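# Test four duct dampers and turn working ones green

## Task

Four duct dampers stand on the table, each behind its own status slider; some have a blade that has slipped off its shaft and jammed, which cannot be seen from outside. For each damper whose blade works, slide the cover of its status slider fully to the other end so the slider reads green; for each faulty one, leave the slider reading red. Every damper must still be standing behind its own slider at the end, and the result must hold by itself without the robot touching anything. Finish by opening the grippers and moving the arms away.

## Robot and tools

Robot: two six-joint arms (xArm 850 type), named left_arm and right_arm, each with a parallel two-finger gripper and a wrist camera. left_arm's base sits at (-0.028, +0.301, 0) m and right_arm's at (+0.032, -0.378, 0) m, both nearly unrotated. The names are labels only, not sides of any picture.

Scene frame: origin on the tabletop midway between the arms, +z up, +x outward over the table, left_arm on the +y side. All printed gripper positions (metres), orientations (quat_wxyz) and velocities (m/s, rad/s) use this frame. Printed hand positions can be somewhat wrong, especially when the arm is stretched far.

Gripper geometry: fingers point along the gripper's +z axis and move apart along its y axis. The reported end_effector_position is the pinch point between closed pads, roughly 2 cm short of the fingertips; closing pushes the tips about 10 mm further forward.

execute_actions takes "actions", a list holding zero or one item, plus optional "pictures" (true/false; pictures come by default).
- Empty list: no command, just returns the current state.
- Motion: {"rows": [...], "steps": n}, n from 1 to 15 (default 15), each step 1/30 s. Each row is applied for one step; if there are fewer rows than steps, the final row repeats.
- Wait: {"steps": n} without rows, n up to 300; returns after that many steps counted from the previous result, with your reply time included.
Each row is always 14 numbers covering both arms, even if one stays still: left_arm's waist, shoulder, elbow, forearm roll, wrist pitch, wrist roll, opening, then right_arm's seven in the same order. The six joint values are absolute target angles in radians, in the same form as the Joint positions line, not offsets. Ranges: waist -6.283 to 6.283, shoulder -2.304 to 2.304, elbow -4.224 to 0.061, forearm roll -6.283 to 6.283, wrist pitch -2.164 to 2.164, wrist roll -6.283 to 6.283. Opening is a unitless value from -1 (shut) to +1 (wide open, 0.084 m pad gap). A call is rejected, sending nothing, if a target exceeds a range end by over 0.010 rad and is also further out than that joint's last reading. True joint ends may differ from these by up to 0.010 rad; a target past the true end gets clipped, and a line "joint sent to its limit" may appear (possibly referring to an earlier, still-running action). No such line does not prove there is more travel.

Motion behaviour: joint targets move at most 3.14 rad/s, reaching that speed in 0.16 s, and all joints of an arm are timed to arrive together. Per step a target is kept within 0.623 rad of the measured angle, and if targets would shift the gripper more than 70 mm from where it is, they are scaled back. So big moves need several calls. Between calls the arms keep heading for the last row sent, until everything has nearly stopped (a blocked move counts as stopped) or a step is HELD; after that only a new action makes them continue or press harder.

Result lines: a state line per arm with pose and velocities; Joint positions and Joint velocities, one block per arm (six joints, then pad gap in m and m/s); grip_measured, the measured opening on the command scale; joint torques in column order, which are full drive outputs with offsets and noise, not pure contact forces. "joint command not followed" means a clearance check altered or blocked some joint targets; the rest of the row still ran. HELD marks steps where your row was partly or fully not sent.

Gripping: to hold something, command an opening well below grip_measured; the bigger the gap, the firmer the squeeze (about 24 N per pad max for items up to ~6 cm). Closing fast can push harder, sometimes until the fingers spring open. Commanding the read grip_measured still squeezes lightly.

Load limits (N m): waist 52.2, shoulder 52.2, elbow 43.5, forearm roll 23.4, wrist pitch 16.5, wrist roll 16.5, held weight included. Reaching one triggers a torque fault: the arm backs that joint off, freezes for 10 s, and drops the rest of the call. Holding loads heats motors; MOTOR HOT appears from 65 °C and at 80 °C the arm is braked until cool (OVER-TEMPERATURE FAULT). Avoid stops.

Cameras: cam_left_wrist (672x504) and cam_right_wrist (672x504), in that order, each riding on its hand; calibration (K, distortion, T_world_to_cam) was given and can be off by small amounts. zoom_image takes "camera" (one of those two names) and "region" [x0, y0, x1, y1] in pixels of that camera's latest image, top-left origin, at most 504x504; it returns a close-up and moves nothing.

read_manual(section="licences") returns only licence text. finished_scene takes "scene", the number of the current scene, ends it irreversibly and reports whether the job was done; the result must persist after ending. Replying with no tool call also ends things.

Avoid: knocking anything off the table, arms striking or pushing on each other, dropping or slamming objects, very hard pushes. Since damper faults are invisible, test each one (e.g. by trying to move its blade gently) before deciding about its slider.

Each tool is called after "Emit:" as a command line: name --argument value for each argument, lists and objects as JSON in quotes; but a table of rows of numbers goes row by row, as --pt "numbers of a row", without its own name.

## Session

Emit:
execute_actions --actions '[]'

Scene clock: 0.00 s of 6600.00 s.
left_arm: end_effector_position=(+0.2588, +0.1922, +0.2928) grip_measured=+1.00 end_effector_quat_wxyz=(+0.247, +0.936, -0.181, +0.176) end_effector_velocity=(+0.000, +0.000, -0.000) end_effector_angular_velocity=(+0.001, -0.001, +0.001) | right_arm: end_effector_position=(+0.4151, -0.4514, +0.2326) grip_measured=+1.00 end_effector_quat_wxyz=(-0.022, +0.999, +0.013, +0.028) end_effector_velocity=(+0.000, -0.000, -0.000) end_effector_angular_velocity=(-0.000, -0.000, +0.000)
Joint positions: left_arm=[ 0.09   0.427 -0.279 -0.958 -0.729  1.215  0.084] | right_arm=[-0.264 -0.057 -0.629  0.111 -0.532 -0.346  0.084]
Joint velocities: left_arm=[ 0.     0.     0.    -0.     0.002 -0.     0.   ] | right_arm=[-0.     0.     0.    -0.     0.001 -0.     0.   ]
Joint torques (N m, as the arm reports them, + toward a larger angle): no reading
camera_calibration (this result's frames):
cam_left_wrist: T_world_to_cam=[[-0.431651, -0.804821, 0.407358, 0.179802], [-0.873044, 0.259167, -0.413071, 0.365298], [0.226874, -0.533944, -0.814513, 0.415285], [0, 0, 0, 1]] pos_world=[0.302316, 0.271774, 0.415905]
cam_right_wrist: T_world_to_cam=[[0.0169178, -0.998711, -0.0478484, -0.41366], [-0.99916, -0.0151002, -0.0380956, 0.477446], [0.037324, 0.0484527, -0.998128, 0.373253], [0, 0, 0, 1]] pos_world=[0.470112, -0.424003, 0.37095]

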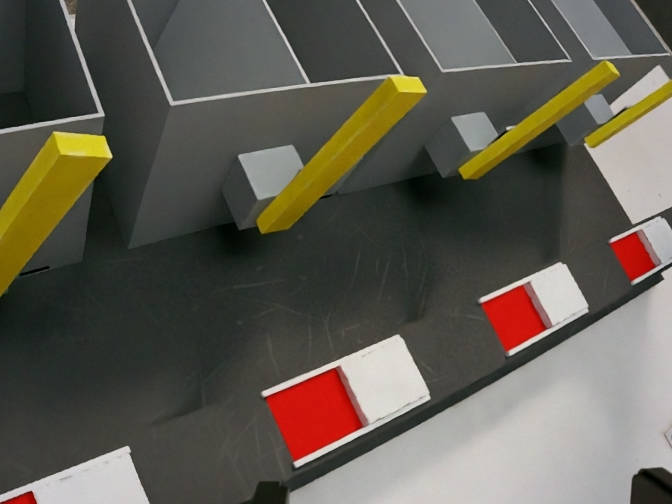

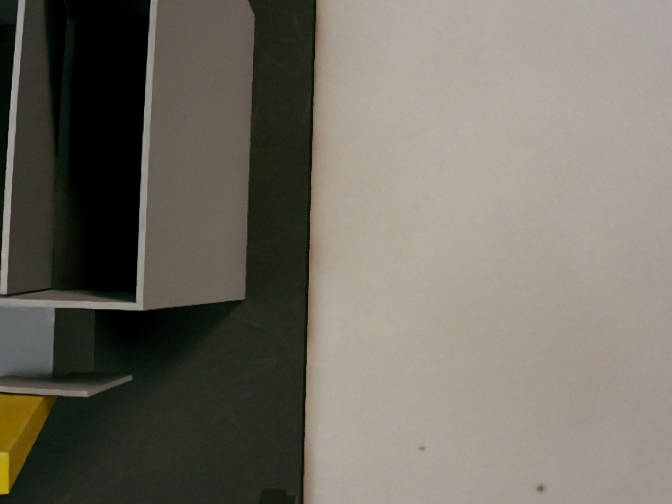

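Emit:
execute_actions --actions '[{"rows": [[-0.3594,0.0828,-1.0649,0,-1.1477,-0.3634,-1,0.4121,0.2150,-0.9497,0,-1.1646,0.4521,-1]], "steps": 15}]' --pictures false

Emit:
execute_actions --actions '[{"steps": 22}]'

Scene clock: 28.27 s of 6600.00 s.
left_arm: end_effector_position=(+0.3279, +0.1485, +0.4268) grip_measured=-1.00 end_effector_quat_wxyz=(+0.106, +0.952, -0.287, +0.000) end_effector_velocity=(+0.218, +0.036, +0.276) end_effector_angular_velocity=(+1.494, +0.051, +1.145) | right_arm: end_effector_position=(+0.4169, -0.2956, +0.3764) grip_measured=-1.00 end_effector_quat_wxyz=(-0.018, +1.000, +0.019, +0.006) end_effector_velocity=(-0.127, +0.333, +0.339) end_effector_angular_velocity=(-0.100, +0.081, -0.106)
Joint positions: left_arm=[-0.269  0.152 -0.894 -0.243 -1.063  0.433  0.   ] | right_arm=[ 0.15   0.111 -0.827  0.043 -0.921  0.126  0.   ]
Joint velocities: left_arm=[-0.641 -0.49  -1.211  1.717 -0.594 -2.834  0.   ] | right_arm=[ 0.956  0.378 -0.446 -0.155 -0.883  1.184  0.   ]
Joint torques (N m, as the arm reports them, + toward a larger angle): left_arm=[  1.09  22.18 -16.09  -5.16  -0.57  -0.77] | right_arm=[ -1.73  14.42 -24.03  -1.53  -0.23  -0.26]
Steps of this call (steps 1 to 90: nothing new was sent; then 24.77 s passed at rest; steps 91 to 105: all 15 steps of this action). Readings (joint positions):
91: left_arm=[0.090 0.427 -0.280 -0.958 -0.729 1.214] | right_arm=[-0.264 -0.057 -0.630 0.111 -0.532 -0.346]
92: left_arm=[0.086 0.424 -0.284 -0.952 -0.733 1.208] | right_arm=[-0.259 -0.055 -0.632 0.110 -0.538 -0.340]
94: left_arm=[0.046 0.394 -0.337 -0.897 -0.771 1.151] | right_arm=[-0.208 -0.034 -0.656 0.101 -0.591 -0.288]
98: left_arm=[-0.089 0.290 -0.550 -0.686 -0.895 0.941] | right_arm=[-0.074 0.022 -0.723 0.079 -0.715 -0.149]
105: the state above

Scene clock: 29.00 s of 6600.00 s.
left_arm: end_effector_position=(+0.3625, +0.1528, +0.4700) grip_measured=-1.00 end_effector_quat_wxyz=(+0.000, +1.000, +0.000, -0.000) end_effector_velocity=(+0.000, -0.000, +0.000) end_effector_angular_velocity=(+0.001, -0.002, -0.001) | right_arm: end_effector_position=(+0.3628, -0.2176, +0.4699) grip_measured=-1.00 end_effector_quat_wxyz=(+0.000, +1.000, -0.000, -0.000) end_effector_velocity=(+0.000, +0.001, +0.001) end_effector_angular_velocity=(+0.001, -0.002, +0.001)
Joint positions: left_arm=[-0.359  0.083 -1.065 -0.    -1.148 -0.363  0.   ] | right_arm=[ 0.412  0.215 -0.949  0.    -1.164  0.452  0.   ]
Joint velocities: left_arm=[-0.001  0.    -0.     0.002  0.001 -0.001  0.   ] | right_arm=[ 0.002  0.001 -0.002 -0.    -0.     0.001  0.   ]
Joint torques (N m, as the arm reports them, + toward a larger angle): left_arm=[ -4.19  20.78 -19.8   -0.49  -0.45  -0.28] | right_arm=[ -4.46   6.64 -26.64  -1.38  -0.49  -0.43]
Steps of this call (steps 1 to 22: the robot went on to your last target). Readings (joint positions):
1: left_arm=[-0.289 0.137 -0.932 -0.189 -1.081 0.336] | right_arm=[0.182 0.123 -0.842 0.037 -0.951 0.166]
2: left_arm=[-0.306 0.124 -0.965 -0.143 -1.097 0.235] | right_arm=[0.214 0.136 -0.857 0.032 -0.981 0.206]
4: left_arm=[-0.331 0.105 -1.011 -0.076 -1.120 0.029] | right_arm=[0.278 0.162 -0.887 0.022 -1.040 0.285]
8: left_arm=[-0.354 0.087 -1.055 -0.014 -1.143 -0.287] | right_arm=[0.391 0.207 -0.941 0.004 -1.143 0.423]
22: the state above
camera_calibration (this result's frames):
cam_left_wrist: T_world_to_cam=[[-0.00373441, -0.999921, 0.0119948, 0.181162], [-0.999959, 0.00383245, 0.00816109, 0.426373], [-0.00820642, -0.0119639, -0.999895, 0.60764], [0, 0, 0, 1]] pos_world=[0.432019, 0.186784, 0.601924]
cam_right_wrist: T_world_to_cam=[[-0.0117672, -0.999925, -0.00336227, -0.178756], [-0.999776, 0.0117062, 0.0176224, 0.417647], [-0.0175817, 0.00356888, -0.999839, 0.611676], [0, 0, 0, 1]] pos_world=[0.426205, -0.185814, 0.603617]

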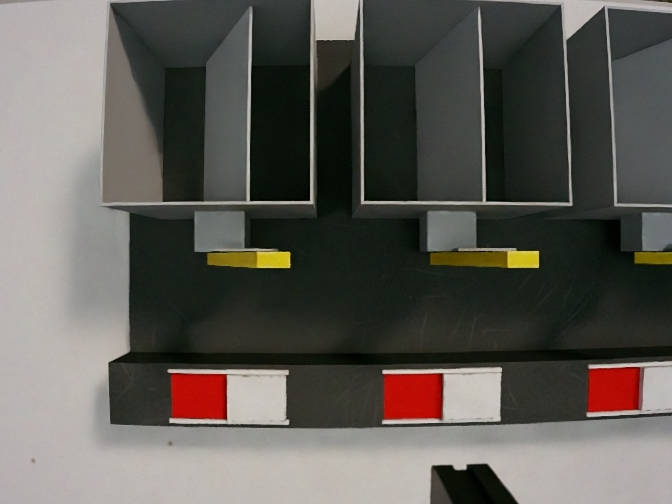

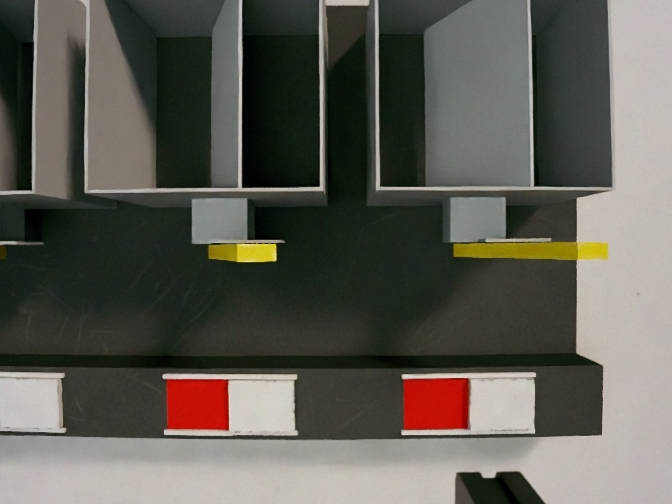

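Emit:
zoom_image --camera "cam_left_wrist" --region '[90, 0, 340, 290]'

Emit:
zoom_image --camera "cam_left_wrist" --region '[340, 0, 600, 290]'

Emit:
zoom_image --camera "cam_right_wrist" --region '[70, 0, 350, 290]'

Emit:
zoom_image --camera "cam_right_wrist" --region '[350, 0, 630, 290]'

Region (90, 0, 340, 290) of cam_left_wrist's 672x504 image, scaled by 1.738, with more detail than that image has; it fills the left 434 columns of this view, and the rest is white.

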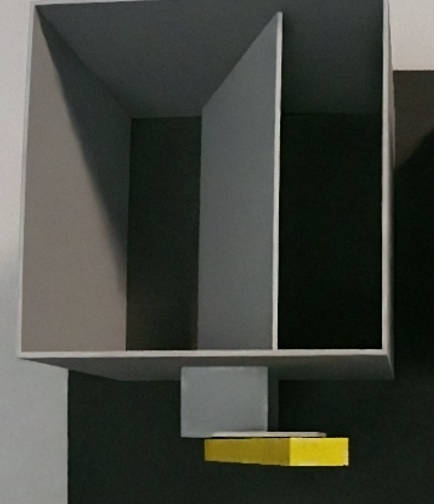

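Region (340, 0, 600, 290) of cam_left_wrist's 672x504 image, scaled by 1.738, with more detail than that image has; it fills the left 452 columns of this view, and the rest is white.

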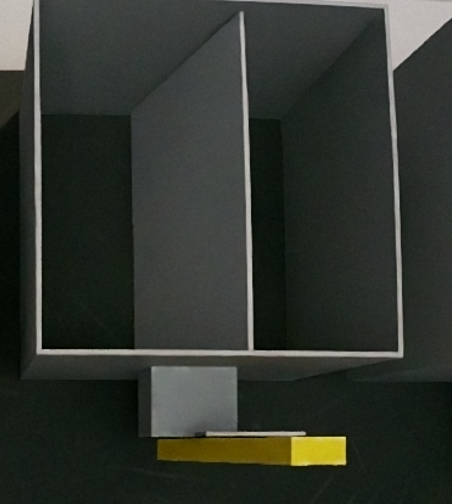

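Region (70, 0, 350, 290) of cam_right_wrist's 672x504 image, scaled by 1.738, with more detail than that image has; it fills the left 487 columns of this view, and the rest is white.

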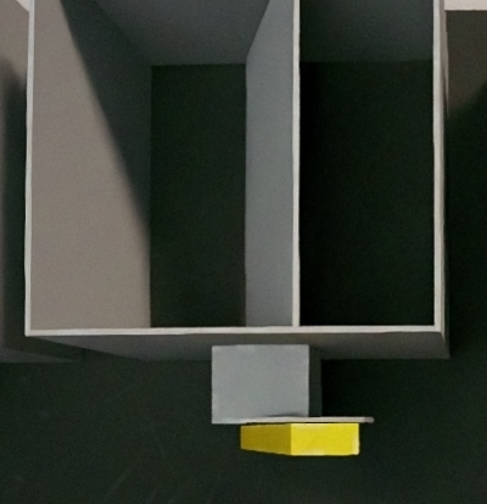

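Region (350, 0, 630, 290) of cam_right_wrist's 672x504 image, scaled by 1.738, with more detail than that image has; it fills the left 487 columns of this view, and the rest is white.

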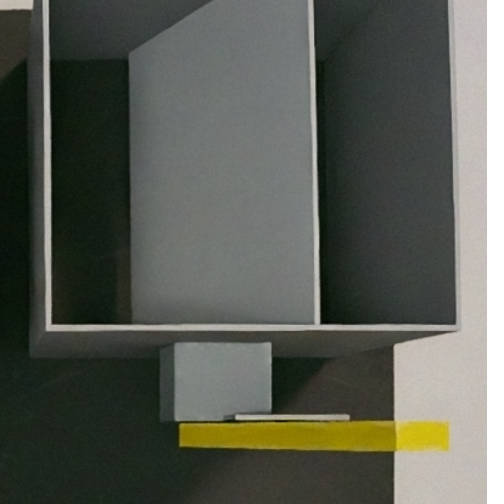

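Emit:
execute_actions --actions '[{"rows": [[-0.1296,-0.4678,-1.1591,0,-0.6913,-0.1336,-1,0.3981,-0.4391,-1.1176,0,-0.6785,0.4381,-1]], "steps": 15}]' --pictures false

Emit:
execute_actions --actions '[{"steps": 14}]'

Scene clock: 149.50 s of 6600.00 s.
left_arm: end_effector_position=(+0.4986, +0.1983, +0.3042) grip_measured=-1.00 end_effector_quat_wxyz=(+0.000, +1.000, +0.000, +0.000) end_effector_velocity=(+0.235, +0.165, -0.433) end_effector_angular_velocity=(+0.002, +0.007, +0.002) | right_arm: end_effector_position=(+0.4940, -0.1596, +0.3159) grip_measured=-1.00 end_effector_quat_wxyz=(-0.000, +1.000, -0.000, +0.001) end_effector_velocity=(+0.236, +0.099, -0.434) end_effector_angular_velocity=(-0.006, +0.012, +0.000)
Joint positions: left_arm=[-0.189 -0.324 -1.135  0.    -0.81  -0.193  0.   ] | right_arm=[ 0.402 -0.251 -1.07   0.    -0.817  0.442  0.   ]
Joint velocities: left_arm=[ 0.385 -0.928 -0.158 -0.     0.762  0.384  0.   ] | right_arm=[-0.022 -1.069 -0.271 -0.     0.785 -0.023  0.   ]
Joint torques (N m, as the arm reports them, + toward a larger angle): left_arm=[ -2.07  39.54 -18.86  -0.61  -0.46  -0.34] | right_arm=[ -0.7   24.32 -24.98  -2.41   0.1   -0.64]
Steps of this call (steps 1 to 15: the robot went on to your last target; steps 16 to 90: nothing new was sent; then 117.00 s passed at rest; steps 91 to 105: all 15 steps of this action). Readings (joint positions):
91: left_arm=[-0.359 0.083 -1.065 -0.000 -1.147 -0.363] | right_arm=[0.412 0.215 -0.950 -0.000 -1.164 0.452]
92: left_arm=[-0.357 0.078 -1.067 -0.000 -1.143 -0.361] | right_arm=[0.412 0.210 -0.952 0.000 -1.160 0.452]
94: left_arm=[-0.336 0.030 -1.078 -0.000 -1.100 -0.339] | right_arm=[0.411 0.159 -0.968 0.000 -1.118 0.451]
98: left_arm=[-0.281 -0.104 -1.098 -0.000 -0.991 -0.284] | right_arm=[0.407 0.004 -1.006 0.000 -1.004 0.447]
105: the state above

Scene clock: 149.97 s of 6600.00 s.
left_arm: end_effector_position=(+0.5303, +0.2260, +0.2359) grip_measured=-1.00 end_effector_quat_wxyz=(+0.000, +1.000, -0.000, +0.001) end_effector_velocity=(-0.002, +0.002, -0.007) end_effector_angular_velocity=(+0.001, +0.010, +0.002) | right_arm: end_effector_position=(+0.5305, -0.1447, +0.2360) grip_measured=-1.00 end_effector_quat_wxyz=(-0.000, +1.000, -0.000, +0.001) end_effector_velocity=(-0.001, -0.001, -0.006) end_effector_angular_velocity=(-0.004, +0.008, -0.000)
Joint positions: left_arm=[-0.13  -0.466 -1.159 -0.    -0.692 -0.134  0.   ] | right_arm=[ 0.398 -0.438 -1.118  0.    -0.679  0.438  0.   ]
Joint velocities: left_arm=[ 0.003 -0.01   0.002 -0.     0.002  0.001  0.   ] | right_arm=[-0.    -0.01   0.002 -0.     0.003 -0.     0.   ]
Joint torques (N m, as the arm reports them, + toward a larger angle): left_arm=[ -3.97  43.45 -18.62  -0.8   -0.42  -0.27] | right_arm=[ -0.24  25.   -24.38  -3.07  -0.32  -0.34]
Steps of this call (steps 1 to 14: the robot went on to your last target). Readings (joint positions):
1: left_arm=[-0.176 -0.355 -1.140 0.000 -0.784 -0.180] | right_arm=[0.401 -0.287 -1.079 0.000 -0.791 0.441]
2: left_arm=[-0.164 -0.386 -1.145 0.000 -0.759 -0.168] | right_arm=[0.401 -0.322 -1.088 0.000 -0.765 0.441]
4: left_arm=[-0.141 -0.441 -1.153 0.000 -0.715 -0.146] | right_arm=[0.399 -0.390 -1.105 -0.000 -0.715 0.439]
8: left_arm=[-0.131 -0.465 -1.158 -0.000 -0.694 -0.135] | right_arm=[0.398 -0.435 -1.115 -0.000 -0.682 0.438]
14: the state above
camera_calibration (this result's frames):
cam_left_wrist: T_world_to_cam=[[-0.00396786, -0.999919, 0.0120543, 0.257932], [-0.99997, 0.00404834, 0.00665955, 0.596089], [-0.00670781, -0.0120275, -0.999905, 0.375104], [0, 0, 0, 1]] pos_world=[0.59961, 0.26001, 0.367989]
cam_right_wrist: T_world_to_cam=[[-0.0115635, -0.999925, -0.00407862, -0.104589], [-0.999804, 0.0114963, 0.0161305, 0.588932], [-0.0160824, 0.00426435, -0.999862, 0.379825], [0, 0, 0, 1]] pos_world=[0.593716, -0.112971, 0.369846]

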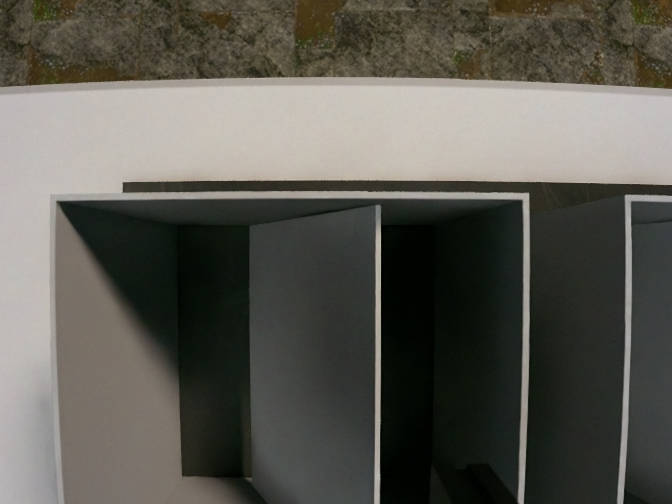

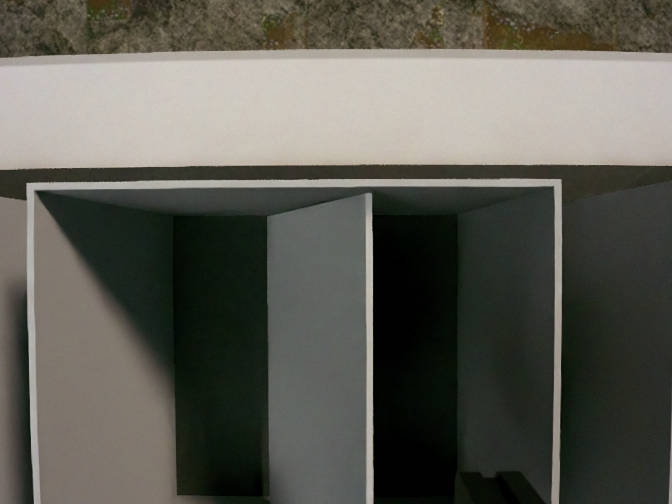

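Emit:
execute_actions --actions '[{"rows": [[-0.1296,-0.4829,-1.1541,0,-0.6713,-0.1336,-1,0.3995,-0.4545,-1.1126,0,-0.6581,0.4395,-1],[-0.1296,-0.4979,-1.1491,0,-0.6512,-0.1336,-1,0.4010,-0.4699,-1.1076,0,-0.6377,0.4410,-1],[-0.1296,-0.5130,-1.1442,0,-0.6312,-0.1336,-1,0.4020,-0.4854,-1.1026,0,-0.6172,0.4420,-1],[-0.1296,-0.5280,-1.1392,0,-0.6112,-0.1336,-1,0.4030,-0.5008,-1.0976,0,-0.5968,0.4430,-1],[-0.1296,-0.5431,-1.1342,0,-0.5911,-0.1336,-1,0.4030,-0.5162,-1.0926,0,-0.5764,0.4430,-1],[-0.1296,-0.5581,-1.1292,0,-0.5711,-0.1336,-1,0.4030,-0.5316,-1.0876,0,-0.5560,0.4430,-1]], "steps": 13}]' --pictures false

Emit:
execute_actions --actions '[{"rows": [[-0.1296,-0.5581,-1.1292,0,-0.5711,-0.1336,-0.85,0.4030,-0.5316,-1.0876,0,-0.5560,0.4430,-0.85],[-0.1296,-0.5581,-1.1292,0,-0.5711,-0.1336,-0.75,0.4030,-0.5316,-1.0876,0,-0.5560,0.4430,-0.75],[-0.1296,-0.5581,-1.1292,0,-0.5711,-0.1336,-0.68,0.4030,-0.5316,-1.0876,0,-0.5560,0.4430,-0.68],[-0.1296,-0.5581,-1.1292,0,-0.5711,-0.1336,-0.61,0.4030,-0.5316,-1.0876,0,-0.5560,0.4430,-0.61],[-0.1296,-0.5581,-1.1292,0,-0.5711,-0.1336,-0.54,0.4030,-0.5316,-1.0876,0,-0.5560,0.4430,-0.54],[-0.1296,-0.5581,-1.1292,0,-0.5711,-0.1336,-0.47,0.4030,-0.5316,-1.0876,0,-0.5560,0.4430,-0.47],[-0.1296,-0.5581,-1.1292,0,-0.5711,-0.1336,-0.40,0.4030,-0.5316,-1.0876,0,-0.5560,0.4430,-0.40],[-0.1296,-0.5581,-1.1292,0,-0.5711,-0.1336,-0.33,0.4030,-0.5316,-1.0876,0,-0.5560,0.4430,-0.33],[-0.1296,-0.5581,-1.1292,0,-0.5711,-0.1336,-0.26,0.4030,-0.5316,-1.0876,0,-0.5560,0.4430,-0.26],[-0.1296,-0.5581,-1.1292,0,-0.5711,-0.1336,-0.19,0.4030,-0.5316,-1.0876,0,-0.5560,0.4430,-0.19],[-0.1296,-0.5581,-1.1292,0,-0.5711,-0.1336,-0.12,0.4030,-0.5316,-1.0876,0,-0.5560,0.4430,-0.12],[-0.1296,-0.5581,-1.1292,0,-0.5711,-0.1336,-0.05,0.4030,-0.5316,-1.0876,0,-0.5560,0.4430,-0.05],[-0.1296,-0.5581,-1.1292,0,-0.5711,-0.1336,0.02,0.4030,-0.5316,-1.0876,0,-0.5560,0.4430,0.02],[-0.1296,-0.5581,-1.1292,0,-0.5711,-0.1336,0.08,0.4030,-0.5316,-1.0876,0,-0.5560,0.4430,0.08]], "steps": 15}]' --pictures false

Emit:
execute_actions --actions '[{"steps": 12}]'

Scene clock: 192.53 s of 6600.00 s.
left_arm: end_effector_position=(+0.5302, +0.2263, +0.1737) grip_measured=-1.00 end_effector_quat_wxyz=(+0.000, +1.000, +0.000, +0.000) end_effector_velocity=(+0.012, -0.001, +0.008) end_effector_angular_velocity=(-0.005, -0.035, +0.000) | right_arm: end_effector_position=(+0.5293, -0.1424, +0.1736) grip_measured=-1.00 end_effector_quat_wxyz=(-0.000, +1.000, -0.000, +0.000) end_effector_velocity=(+0.009, +0.004, +0.004) end_effector_angular_velocity=(+0.013, -0.026, -0.000)
Joint positions: left_arm=[-0.13  -0.557 -1.13   0.    -0.572 -0.134  0.   ] | right_arm=[ 0.403 -0.531 -1.088  0.    -0.557  0.443  0.   ]
Joint velocities: left_arm=[ 0.     0.007 -0.012  0.     0.016 -0.     0.   ] | right_arm=[-0.     0.001 -0.01   0.     0.018 -0.     0.   ]
Joint torques (N m, as the arm reports them, + toward a larger angle): left_arm=[ -4.09  43.54 -16.96  -0.86  -0.53  -0.25] | right_arm=[ -0.5   25.92 -22.83  -2.14  -0.12  -0.34]
Steps of this call (steps 1 to 30: the robot went on to your last target; steps 31 to 90: nothing new was sent; then 39.13 s passed at rest; steps 91 to 103: all 13 steps of this action). Readings (joint positions):
91: left_arm=[-0.130 -0.468 -1.159 0.000 -0.691 -0.134] | right_arm=[0.398 -0.439 -1.118 0.000 -0.678 0.438]
92: left_arm=[-0.130 -0.470 -1.159 0.000 -0.686 -0.134] | right_arm=[0.398 -0.442 -1.117 0.000 -0.673 0.438]
94: left_arm=[-0.130 -0.489 -1.153 0.000 -0.660 -0.134] | right_arm=[0.400 -0.461 -1.112 0.000 -0.647 0.440]
98: left_arm=[-0.130 -0.546 -1.133 -0.000 -0.590 -0.134] | right_arm=[0.403 -0.518 -1.091 -0.000 -0.576 0.443]
103: the state above

Scene clock: 193.03 s of 6600.00 s.
left_arm: end_effector_position=(+0.5297, +0.2265, +0.1726) grip_measured=+0.03 end_effector_quat_wxyz=(-0.000, +1.000, +0.000, -0.001) end_effector_velocity=(+0.001, -0.002, +0.001) end_effector_angular_velocity=(-0.001, -0.002, -0.000) | right_arm: end_effector_position=(+0.5292, -0.1422, +0.1729) grip_measured=+0.03 end_effector_quat_wxyz=(-0.000, +1.000, -0.000, +0.000) end_effector_velocity=(+0.001, -0.000, +0.000) end_effector_angular_velocity=(+0.001, -0.004, +0.001)
Joint positions: left_arm=[-0.129 -0.558 -1.129  0.    -0.571 -0.134  0.045] | right_arm=[ 0.403 -0.532 -1.088  0.    -0.555  0.443  0.045]
Joint velocities: left_arm=[-0.002  0.001 -0.001 -0.002  0.    -0.     0.001] | right_arm=[-0.001  0.    -0.001 -0.002  0.003 -0.001  0.   ]
Joint torques (N m, as the arm reports them, + toward a larger angle): left_arm=[ -5.31  47.58 -18.51  -0.94  -0.27  -0.31] | right_arm=[ -4.63  28.87 -21.71  -3.18  -0.38  -0.25]
Steps of this call (steps 1 to 15: all 15 steps of this action). Readings (joint positions):
1: left_arm=[-0.130 -0.557 -1.130 0.000 -0.572 -0.134] | right_arm=[0.403 -0.531 -1.088 0.000 -0.557 0.443]
2: left_arm=[-0.130 -0.557 -1.130 -0.000 -0.571 -0.134] | right_arm=[0.403 -0.531 -1.088 0.000 -0.556 0.443]
4: left_arm=[-0.130 -0.557 -1.130 -0.000 -0.571 -0.134] | right_arm=[0.403 -0.531 -1.088 0.000 -0.556 0.443]
8: left_arm=[-0.130 -0.558 -1.130 -0.000 -0.571 -0.134] | right_arm=[0.403 -0.531 -1.088 -0.000 -0.557 0.443]
15: the state above

Scene clock: 193.43 s of 6600.00 s.
left_arm: end_effector_position=(+0.5299, +0.2263, +0.1728) grip_measured=+0.03 end_effector_quat_wxyz=(-0.000, +1.000, +0.000, -0.000) end_effector_velocity=(+0.001, -0.000, +0.000) end_effector_angular_velocity=(-0.000, -0.002, -0.000) | right_arm: end_effector_position=(+0.5291, -0.1425, +0.1729) grip_measured=+0.03 end_effector_quat_wxyz=(+0.000, +1.000, -0.000, -0.000) end_effector_velocity=(-0.001, -0.001, -0.000) end_effector_angular_velocity=(-0.001, +0.002, -0.000)
Joint positions: left_arm=[-0.13  -0.558 -1.129 -0.    -0.571 -0.134  0.045] | right_arm=[ 0.403 -0.532 -1.087 -0.    -0.556  0.443  0.045]
Joint velocities: left_arm=[-0.     0.    -0.001 -0.     0.001  0.001  0.   ] | right_arm=[-0.001  0.     0.001 -0.    -0.002 -0.    -0.   ]
Joint torques (N m, as the arm reports them, + toward a larger angle): left_arm=[ -5.02  50.05 -19.95  -0.67  -0.31  -0.3 ] | right_arm=[ -1.14  29.   -22.62  -2.16  -0.36  -0.17]
Steps of this call (steps 1 to 12: the robot went on to your last target). Readings (joint positions):
1: left_arm=[-0.129 -0.558 -1.129 0.000 -0.571 -0.134] | right_arm=[0.403 -0.532 -1.088 0.000 -0.555 0.443]
2: left_arm=[-0.129 -0.558 -1.129 0.000 -0.571 -0.134] | right_arm=[0.403 -0.532 -1.088 0.000 -0.555 0.443]
4: left_arm=[-0.130 -0.558 -1.129 0.000 -0.571 -0.134] | right_arm=[0.403 -0.532 -1.088 0.000 -0.556 0.443]
8: left_arm=[-0.130 -0.558 -1.129 -0.000 -0.571 -0.134] | right_arm=[0.403 -0.532 -1.087 0.000 -0.556 0.443]
12: the state above
camera_calibration (this result's frames):
cam_left_wrist: T_world_to_cam=[[-0.00358428, -0.999923, 0.0118469, 0.258779], [-0.999956, 0.0036863, 0.00860089, 0.59578], [-0.0086439, -0.0118156, -0.999893, 0.312927], [0, 0, 0, 1]] pos_world=[0.599387, 0.260261, 0.304704]
cam_right_wrist: T_world_to_cam=[[-0.0116639, -0.999926, -0.00336452, -0.102696], [-0.999778, 0.011603, 0.0175659, 0.588262], [-0.0175256, 0.00356866, -0.99984, 0.317422], [0, 0, 0, 1]] pos_world=[0.592497, -0.110647, 0.306692]

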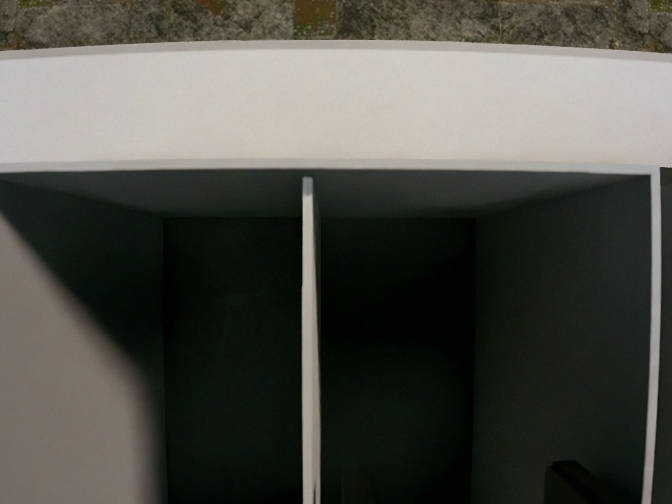

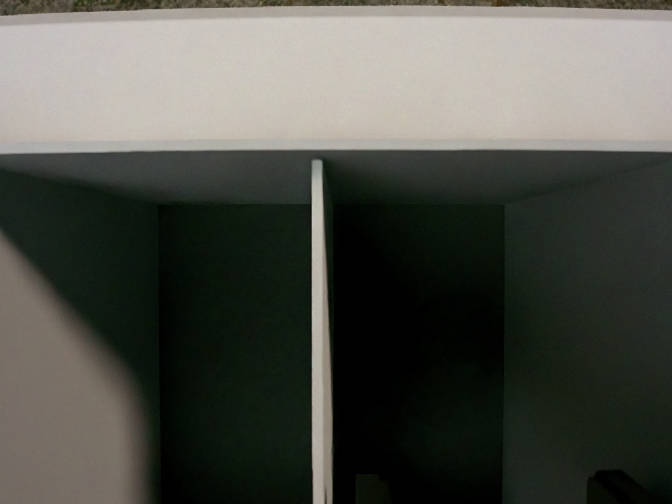

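Emit:
execute_actions --actions '[{"rows": [[-0.1268,-0.5577,-1.1286,0,-0.5709,-0.1308,0.08,0.4052,-0.5328,-1.0895,0,-0.5567,0.4452,0.08],[-0.1240,-0.5573,-1.1279,0,-0.5706,-0.1280,0.08,0.4074,-0.5340,-1.0914,0,-0.5574,0.4474,0.08],[-0.1211,-0.5569,-1.1273,0,-0.5704,-0.1251,0.08,0.4095,-0.5353,-1.0934,0,-0.5581,0.4495,0.08],[-0.1183,-0.5565,-1.1266,0,-0.5701,-0.1223,0.08,0.4117,-0.5365,-1.0953,0,-0.5588,0.4517,0.08],[-0.1155,-0.5561,-1.1260,0,-0.5699,-0.1195,0.08,0.4139,-0.5377,-1.0972,0,-0.5595,0.4539,0.08],[-0.1155,-0.5561,-1.1260,0,-0.5699,-0.1195,0.08,0.4139,-0.5377,-1.0972,0,-0.5595,0.4539,0.08],[-0.1155,-0.5561,-1.1260,0,-0.5699,-0.1195,0.08,0.4139,-0.5377,-1.0972,0,-0.5595,0.4539,0.08],[-0.1155,-0.5561,-1.1260,0,-0.5699,-0.1195,0.08,0.4139,-0.5377,-1.0972,0,-0.5595,0.4539,0.08],[-0.1155,-0.5561,-1.1260,0,-0.5699,-0.1195,0.0,0.4139,-0.5377,-1.0972,0,-0.5595,0.4539,0.0],[-0.1155,-0.5561,-1.1260,0,-0.5699,-0.1195,-0.3,0.4139,-0.5377,-1.0972,0,-0.5595,0.4539,-0.3],[-0.1155,-0.5561,-1.1260,0,-0.5699,-0.1195,-0.6,0.4139,-0.5377,-1.0972,0,-0.5595,0.4539,-0.6],[-0.1155,-0.5561,-1.1260,0,-0.5699,-0.1195,-1,0.4139,-0.5377,-1.0972,0,-0.5595,0.4539,-1]], "steps": 14}]' --pictures false

Emit:
execute_actions --actions '[{"rows": [[-0.1155,-0.4658,-1.1559,0,-0.6901,-0.1195,-1,0.4139,-0.4463,-1.1281,0,-0.6818,0.4539,-1]], "steps": 10}]' --pictures false

Emit:
execute_actions --actions '[{"rows": [[-0.4247,-0.5807,-1.3279,0,-0.7472,-0.4287,-1,0.0601,-0.3307,-0.9674,0,-0.6367,0.1001,-1]], "steps": 15}]' --pictures false

Emit:
execute_actions --actions '[{"steps": 8}]'

Scene clock: 257.63 s of 6600.00 s.
left_arm: end_effector_position=(+0.5306, +0.2342, +0.1737) grip_measured=-0.64 end_effector_quat_wxyz=(+0.000, +1.000, +0.000, +0.001) end_effector_velocity=(-0.004, +0.000, -0.004) end_effector_angular_velocity=(+0.001, +0.010, -0.000) | right_arm: end_effector_position=(+0.5297, -0.1354, +0.1734) grip_measured=-0.75 end_effector_quat_wxyz=(-0.000, +1.000, -0.000, +0.001) end_effector_velocity=(-0.002, -0.001, -0.002) end_effector_angular_velocity=(-0.003, +0.006, -0.001)
Joint positions: left_arm=[-0.116 -0.555 -1.127  0.    -0.57  -0.12   0.016] | right_arm=[ 0.414 -0.537 -1.098  0.    -0.559  0.454  0.011]
Joint velocities: left_arm=[ 0.    -0.004  0.005 -0.001 -0.     0.001 -0.188] | right_arm=[-0.001 -0.002  0.003 -0.    -0.002  0.001 -0.22 ]
Joint torques (N m, as the arm reports them, + toward a larger angle): left_arm=[ -4.56  44.35 -17.45  -0.68  -0.37  -0.26] | right_arm=[  2.13  29.23 -20.2   -2.56  -0.38  -0.28]
Steps of this call (steps 1 to 15: the robot went on to your last target; steps 16 to 90: nothing new was sent; then 60.73 s passed at rest; steps 91 to 104: all 14 steps of this action). Readings (joint positions):
91: left_arm=[-0.130 -0.558 -1.129 -0.000 -0.571 -0.134] | right_arm=[0.403 -0.532 -1.088 -0.000 -0.556 0.443]
92: left_arm=[-0.129 -0.558 -1.129 -0.000 -0.571 -0.132] | right_arm=[0.404 -0.532 -1.088 -0.000 -0.557 0.444]
94: left_arm=[-0.125 -0.557 -1.128 -0.000 -0.571 -0.128] | right_arm=[0.407 -0.534 -1.091 -0.000 -0.558 0.447]
98: left_arm=[-0.116 -0.556 -1.126 0.000 -0.570 -0.121] | right_arm=[0.413 -0.537 -1.097 -0.000 -0.559 0.453]
104: the state above

Scene clock: 257.97 s of 6600.00 s.
left_arm: end_effector_position=(+0.5305, +0.2342, +0.2344) grip_measured=-1.00 end_effector_quat_wxyz=(+0.000, +1.000, +0.000, +0.000) end_effector_velocity=(-0.023, +0.003, -0.019) end_effector_angular_velocity=(+0.008, +0.075, +0.001) | right_arm: end_effector_position=(+0.5299, -0.1354, +0.2346) grip_measured=-1.00 end_effector_quat_wxyz=(-0.000, +1.000, -0.000, +0.000) end_effector_velocity=(-0.018, -0.009, -0.013) end_effector_angular_velocity=(-0.029, +0.058, +0.001)
Joint positions: left_arm=[-0.116 -0.467 -1.156  0.    -0.688 -0.119  0.   ] | right_arm=[ 0.414 -0.447 -1.128  0.    -0.68   0.454  0.   ]
Joint velocities: left_arm=[ 0.    -0.015  0.028 -0.001 -0.032  0.     0.   ] | right_arm=[ 0.    -0.007  0.024 -0.001 -0.034  0.     0.   ]
Joint torques (N m, as the arm reports them, + toward a larger angle): left_arm=[ -4.29  44.21 -19.6   -0.48  -0.3   -0.31] | right_arm=[  0.7   25.28 -24.95  -1.67   0.2    0.07]
Steps of this call (steps 1 to 10: all 10 steps of this action). Readings (joint positions):
1: left_arm=[-0.116 -0.555 -1.127 0.000 -0.570 -0.119] | right_arm=[0.414 -0.537 -1.098 0.000 -0.560 0.454]
2: left_arm=[-0.116 -0.553 -1.127 0.000 -0.577 -0.119] | right_arm=[0.414 -0.534 -1.098 0.000 -0.566 0.454]
4: left_arm=[-0.116 -0.518 -1.136 -0.000 -0.627 -0.119] | right_arm=[0.414 -0.499 -1.108 -0.000 -0.617 0.454]
8: left_arm=[-0.116 -0.466 -1.158 0.000 -0.684 -0.119] | right_arm=[0.414 -0.447 -1.130 0.000 -0.675 0.454]
10: the state above

Scene clock: 258.47 s of 6600.00 s.
left_arm: end_effector_position=(+0.5303, +0.0485, +0.2348) grip_measured=-1.00 end_effector_quat_wxyz=(-0.000, +1.000, -0.001, -0.000) end_effector_velocity=(-0.002, -0.027, +0.004) end_effector_angular_velocity=(+0.003, +0.002, +0.043) | right_arm: end_effector_position=(+0.5307, -0.3251, +0.2350) grip_measured=-1.00 end_effector_quat_wxyz=(+0.000, +1.000, -0.001, -0.000) end_effector_velocity=(-0.011, -0.050, -0.001) end_effector_angular_velocity=(+0.002, -0.006, +0.035)
Joint positions: left_arm=[-0.421 -0.579 -1.325 -0.    -0.746 -0.424  0.   ] | right_arm=[ 0.066 -0.333 -0.97  -0.    -0.638  0.108  0.   ]
Joint velocities: left_arm=[-0.042 -0.018 -0.038  0.003 -0.022 -0.086  0.   ] | right_arm=[-0.097  0.037  0.052  0.003  0.021 -0.134  0.   ]
Joint torques (N m, as the arm reports them, + toward a larger angle): left_arm=[  0.89  49.12 -18.75  -0.62  -0.51  -0.07] | right_arm=[  3.77  23.38 -22.83  -1.56  -0.33   0.02]
Steps of this call (steps 1 to 15: all 15 steps of this action). Readings (joint positions):
1: left_arm=[-0.116 -0.467 -1.155 -0.000 -0.689 -0.120] | right_arm=[0.414 -0.447 -1.127 0.000 -0.681 0.454]
2: left_arm=[-0.120 -0.469 -1.158 0.000 -0.691 -0.126] | right_arm=[0.409 -0.446 -1.125 0.000 -0.680 0.447]
4: left_arm=[-0.168 -0.487 -1.186 0.000 -0.700 -0.176] | right_arm=[0.360 -0.429 -1.102 0.000 -0.673 0.396]
8: left_arm=[-0.287 -0.531 -1.252 -0.000 -0.721 -0.292] | right_arm=[0.232 -0.388 -1.044 -0.000 -0.658 0.271]
15: the state above

Scene clock: 258.73 s of 6600.00 s.
left_arm: end_effector_position=(+0.5302, +0.0468, +0.2350) grip_measured=-1.00 end_effector_quat_wxyz=(-0.000, +1.000, +0.000, -0.000) end_effector_velocity=(-0.001, -0.003, -0.001) end_effector_angular_velocity=(-0.000, +0.000, -0.004) | right_arm: end_effector_position=(+0.5303, -0.3276, +0.2350) grip_measured=-1.00 end_effector_quat_wxyz=(-0.000, +1.000, +0.000, +0.000) end_effector_velocity=(-0.000, -0.003, -0.000) end_effector_angular_velocity=(-0.000, -0.000, -0.004)
Joint positions: left_arm=[-0.424 -0.58  -1.328  0.    -0.747 -0.429  0.   ] | right_arm=[ 0.061 -0.331 -0.968  0.    -0.637  0.1    0.   ]
Joint velocities: left_arm=[-0.006 -0.002 -0.001 -0.     0.001 -0.001  0.   ] | right_arm=[-0.006  0.001  0.001 -0.     0.001 -0.002  0.   ]
Joint torques (N m, as the arm reports them, + toward a larger angle): left_arm=[ -4.8   47.67 -18.63  -0.52  -0.44  -0.32] | right_arm=[ -0.86  24.62 -22.62  -2.18  -0.29  -0.13]
Steps of this call (steps 1 to 8: the robot went on to your last target). Readings (joint positions):
1: left_arm=[-0.422 -0.580 -1.326 -0.000 -0.747 -0.426] | right_arm=[0.064 -0.332 -0.969 -0.000 -0.637 0.104]
2: left_arm=[-0.422 -0.580 -1.327 0.000 -0.747 -0.427] | right_arm=[0.063 -0.332 -0.968 0.000 -0.637 0.103]
4: left_arm=[-0.423 -0.580 -1.327 0.000 -0.747 -0.428] | right_arm=[0.062 -0.331 -0.968 0.000 -0.637 0.101]
8: the state above
camera_calibration (this result's frames):
cam_left_wrist: T_world_to_cam=[[-0.00293716, -0.999926, 0.0118144, 0.0782795], [-0.999963, 0.00303245, 0.00805571, 0.596447], [-0.00809094, -0.0117903, -0.999898, 0.372781], [0, 0, 0, 1]] pos_world=[0.599671, 0.0808602, 0.367013]
cam_right_wrist: T_world_to_cam=[[-0.01093, -0.999934, -0.00349394, -0.287947], [-0.99979, 0.0108677, 0.0173652, 0.590296], [-0.0173261, 0.00368301, -0.999843, 0.380098], [0, 0, 0, 1]] pos_world=[0.593611, -0.295743, 0.368782]

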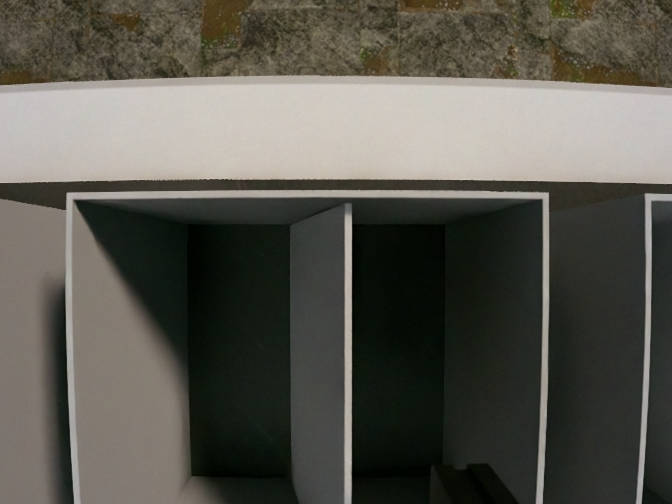

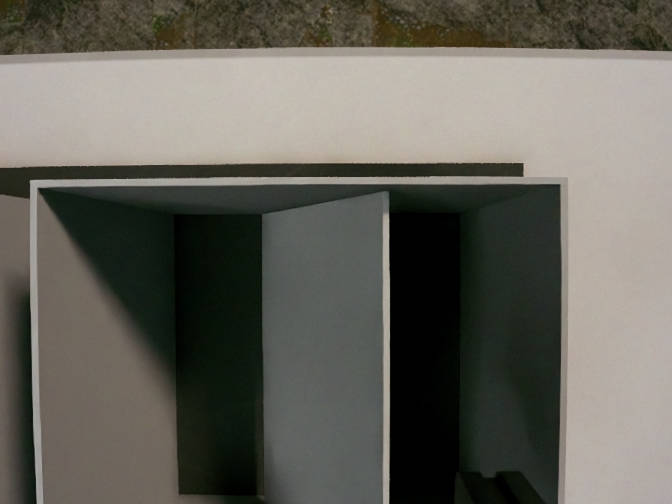

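Emit:
execute_actions --actions '[{"rows": [[-0.4247,-0.5944,-1.3229,0,-0.7285,-0.4287,-1,0.0601,-0.3477,-0.9622,0,-0.6146,0.1001,-1],[-0.4247,-0.6081,-1.3180,0,-0.7099,-0.4287,-1,0.0601,-0.3646,-0.9571,0,-0.5925,0.1001,-1],[-0.4247,-0.6218,-1.3130,0,-0.6912,-0.4287,-1,0.0601,-0.3816,-0.9519,0,-0.5703,0.1001,-1],[-0.4247,-0.6355,-1.3080,0,-0.6725,-0.4287,-1,0.0601,-0.3985,-0.9467,0,-0.5482,0.1001,-1],[-0.4247,-0.6492,-1.3031,0,-0.6539,-0.4287,-1,0.0601,-0.4155,-0.9416,0,-0.5261,0.1001,-1],[-0.4247,-0.6629,-1.2981,0,-0.6352,-0.4287,-1,0.0601,-0.4324,-0.9364,0,-0.5040,0.1001,-1]], "steps": 13}]' --pictures false

Emit:
execute_actions --actions '[{"rows": [[-0.4247,-0.6629,-1.2981,0,-0.6352,-0.4287,-0.85,0.0601,-0.4324,-0.9364,0,-0.5040,0.1001,-0.85],[-0.4247,-0.6629,-1.2981,0,-0.6352,-0.4287,-0.75,0.0601,-0.4324,-0.9364,0,-0.5040,0.1001,-0.75],[-0.4247,-0.6629,-1.2981,0,-0.6352,-0.4287,-0.68,0.0601,-0.4324,-0.9364,0,-0.5040,0.1001,-0.68],[-0.4247,-0.6629,-1.2981,0,-0.6352,-0.4287,-0.61,0.0601,-0.4324,-0.9364,0,-0.5040,0.1001,-0.61],[-0.4247,-0.6629,-1.2981,0,-0.6352,-0.4287,-0.54,0.0601,-0.4324,-0.9364,0,-0.5040,0.1001,-0.54],[-0.4247,-0.6629,-1.2981,0,-0.6352,-0.4287,-0.47,0.0601,-0.4324,-0.9364,0,-0.5040,0.1001,-0.47],[-0.4247,-0.6629,-1.2981,0,-0.6352,-0.4287,-0.40,0.0601,-0.4324,-0.9364,0,-0.5040,0.1001,-0.40],[-0.4247,-0.6629,-1.2981,0,-0.6352,-0.4287,-0.33,0.0601,-0.4324,-0.9364,0,-0.5040,0.1001,-0.33],[-0.4247,-0.6629,-1.2981,0,-0.6352,-0.4287,-0.26,0.0601,-0.4324,-0.9364,0,-0.5040,0.1001,-0.26],[-0.4247,-0.6629,-1.2981,0,-0.6352,-0.4287,-0.19,0.0601,-0.4324,-0.9364,0,-0.5040,0.1001,-0.19],[-0.4247,-0.6629,-1.2981,0,-0.6352,-0.4287,-0.12,0.0601,-0.4324,-0.9364,0,-0.5040,0.1001,-0.12],[-0.4247,-0.6629,-1.2981,0,-0.6352,-0.4287,-0.05,0.0601,-0.4324,-0.9364,0,-0.5040,0.1001,-0.05],[-0.4247,-0.6629,-1.2981,0,-0.6352,-0.4287,0.02,0.0601,-0.4324,-0.9364,0,-0.5040,0.1001,0.02],[-0.4247,-0.6629,-1.2981,0,-0.6352,-0.4287,0.08,0.0601,-0.4324,-0.9364,0,-0.5040,0.1001,0.08]], "steps": 15}]' --pictures false

Emit:
execute_actions --actions '[{"steps": 10}]'

Scene clock: 280.97 s of 6600.00 s.
left_arm: end_effector_position=(+0.5303, +0.0462, +0.1737) grip_measured=-1.00 end_effector_quat_wxyz=(+0.000, +1.000, +0.000, +0.000) end_effector_velocity=(+0.010, -0.005, +0.010) end_effector_angular_velocity=(-0.015, -0.033, -0.001) | right_arm: end_effector_position=(+0.5303, -0.3281, +0.1736) grip_measured=-1.00 end_effector_quat_wxyz=(+0.000, +1.000, -0.000, +0.000) end_effector_velocity=(+0.010, +0.001, +0.003) end_effector_angular_velocity=(+0.003, -0.029, +0.001)
Joint positions: left_arm=[-0.425 -0.662 -1.299  0.    -0.636 -0.429  0.   ] | right_arm=[ 0.06  -0.431 -0.937  0.    -0.505  0.1    0.   ]
Joint velocities: left_arm=[-0.     0.009 -0.012  0.001  0.015  0.001  0.   ] | right_arm=[ 0.     0.    -0.009  0.     0.02  -0.001  0.   ]
Joint torques (N m, as the arm reports them, + toward a larger angle): left_arm=[ -4.16  47.77 -18.66  -0.57  -0.56  -0.28] | right_arm=[ -0.84  24.8  -21.06  -2.56  -0.21  -0.17]
Steps of this call (steps 1 to 15: the robot went on to your last target; steps 16 to 90: nothing new was sent; then 18.80 s passed at rest; steps 91 to 103: all 13 steps of this action). Readings (joint positions):
91: left_arm=[-0.425 -0.581 -1.328 0.000 -0.747 -0.429] | right_arm=[0.060 -0.331 -0.967 0.000 -0.636 0.100]
92: left_arm=[-0.425 -0.583 -1.327 0.000 -0.742 -0.429] | right_arm=[0.060 -0.334 -0.967 0.000 -0.631 0.100]
94: left_arm=[-0.425 -0.600 -1.322 0.000 -0.718 -0.429] | right_arm=[0.060 -0.355 -0.961 0.000 -0.603 0.100]
98: left_arm=[-0.425 -0.652 -1.301 -0.000 -0.653 -0.429] | right_arm=[0.060 -0.417 -0.940 -0.000 -0.526 0.100]
103: the state above

Scene clock: 281.47 s of 6600.00 s.
left_arm: end_effector_position=(+0.5299, +0.0468, +0.1727) grip_measured=+0.03 end_effector_quat_wxyz=(-0.000, +1.000, +0.000, -0.001) end_effector_velocity=(+0.001, -0.001, +0.002) end_effector_angular_velocity=(-0.002, -0.004, -0.001) | right_arm: end_effector_position=(+0.5302, -0.3281, +0.1730) grip_measured=-0.54 end_effector_quat_wxyz=(+0.000, +1.000, -0.000, -0.000) end_effector_velocity=(+0.000, +0.000, +0.000) end_effector_angular_velocity=(+0.000, +0.000, +0.001)
Joint positions: left_arm=[-0.424 -0.663 -1.298  0.    -0.636 -0.429  0.045] | right_arm=[ 0.06  -0.432 -0.936  0.    -0.504  0.1    0.02 ]
Joint velocities: left_arm=[-0.     0.002 -0.001 -0.     0.001  0.001  0.001] | right_arm=[ 0.    -0.    -0.     0.    -0.    -0.001 -0.   ]
Joint torques (N m, as the arm reports them, + toward a larger angle): left_arm=[ -6.15  49.59 -18.46  -1.31  -0.13  -0.35] | right_arm=[  1.35  27.25 -22.3   -1.67  -0.36  -0.26]
Steps of this call (steps 1 to 15: all 15 steps of this action). Readings (joint positions):
1: left_arm=[-0.425 -0.662 -1.299 0.000 -0.636 -0.429] | right_arm=[0.060 -0.431 -0.937 0.000 -0.505 0.100]
2: left_arm=[-0.425 -0.662 -1.299 0.000 -0.636 -0.429] | right_arm=[0.060 -0.432 -0.937 0.000 -0.504 0.100]
4: left_arm=[-0.425 -0.662 -1.299 0.000 -0.635 -0.429] | right_arm=[0.060 -0.432 -0.937 -0.000 -0.504 0.100]
8: left_arm=[-0.425 -0.663 -1.298 -0.000 -0.635 -0.429] | right_arm=[0.060 -0.432 -0.936 -0.000 -0.504 0.100]
15: the state above

Scene clock: 281.80 s of 6600.00 s.
left_arm: end_effector_position=(+0.5299, +0.0464, +0.1728) grip_measured=+0.03 end_effector_quat_wxyz=(-0.000, +1.000, +0.000, -0.000) end_effector_velocity=(-0.000, -0.001, +0.000) end_effector_angular_velocity=(-0.001, -0.001, -0.001) | right_arm: end_effector_position=(+0.5302, -0.3281, +0.1730) grip_measured=-0.54 end_effector_quat_wxyz=(+0.000, +1.000, -0.000, -0.000) end_effector_velocity=(-0.000, -0.000, +0.000) end_effector_angular_velocity=(-0.000, +0.000, +0.000)
Joint positions: left_arm=[-0.425 -0.663 -1.298  0.    -0.635 -0.429  0.045] | right_arm=[ 0.06  -0.432 -0.936  0.    -0.504  0.1    0.02 ]
Joint velocities: left_arm=[-0.001  0.     0.    -0.001  0.     0.001 -0.   ] | right_arm=[-0.     0.    -0.    -0.    -0.001 -0.    -0.   ]
Joint torques (N m, as the arm reports them, + toward a larger angle): left_arm=[ -5.35  51.89 -19.58  -1.36   0.04  -0.39] | right_arm=[ -1.3   22.22 -21.99  -1.57   0.02  -0.34]
Steps of this call (steps 1 to 10: the robot went on to your last target). Readings (joint positions):
1: left_arm=[-0.424 -0.663 -1.298 0.000 -0.636 -0.429] | right_arm=[0.060 -0.432 -0.936 0.000 -0.504 0.100]
2: left_arm=[-0.424 -0.663 -1.298 0.000 -0.636 -0.429] | right_arm=[0.060 -0.432 -0.936 0.000 -0.504 0.100]
4: left_arm=[-0.424 -0.663 -1.298 0.000 -0.636 -0.429] | right_arm=[0.060 -0.432 -0.936 0.000 -0.504 0.100]
8: left_arm=[-0.425 -0.663 -1.298 0.000 -0.635 -0.429] | right_arm=[0.060 -0.432 -0.936 0.000 -0.504 0.100]
10: the state above
camera_calibration (this result's frames):
cam_left_wrist: T_world_to_cam=[[-0.00364775, -0.999926, 0.0115955, 0.0789531], [-0.999956, 0.00374698, 0.00854702, 0.596524], [-0.00858984, -0.0115638, -0.999896, 0.310756], [0, 0, 0, 1]] pos_world=[0.599455, 0.0803056, 0.30471]
cam_right_wrist: T_world_to_cam=[[-0.0115889, -0.999927, -0.00346552, -0.288324], [-0.999781, 0.0115268, 0.0174494, 0.591486], [-0.0174082, 0.00366699, -0.999842, 0.318147], [0, 0, 0, 1]] pos_world=[0.593554, -0.296288, 0.306776]

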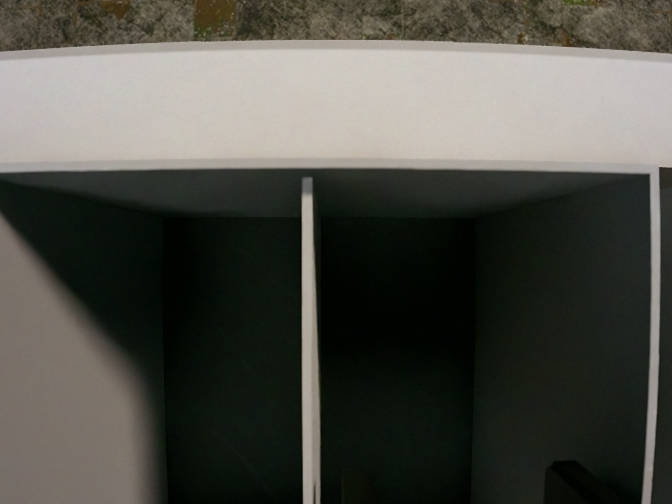

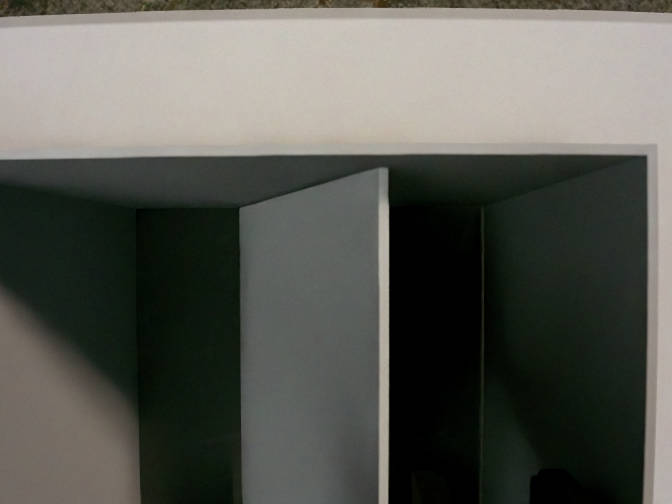

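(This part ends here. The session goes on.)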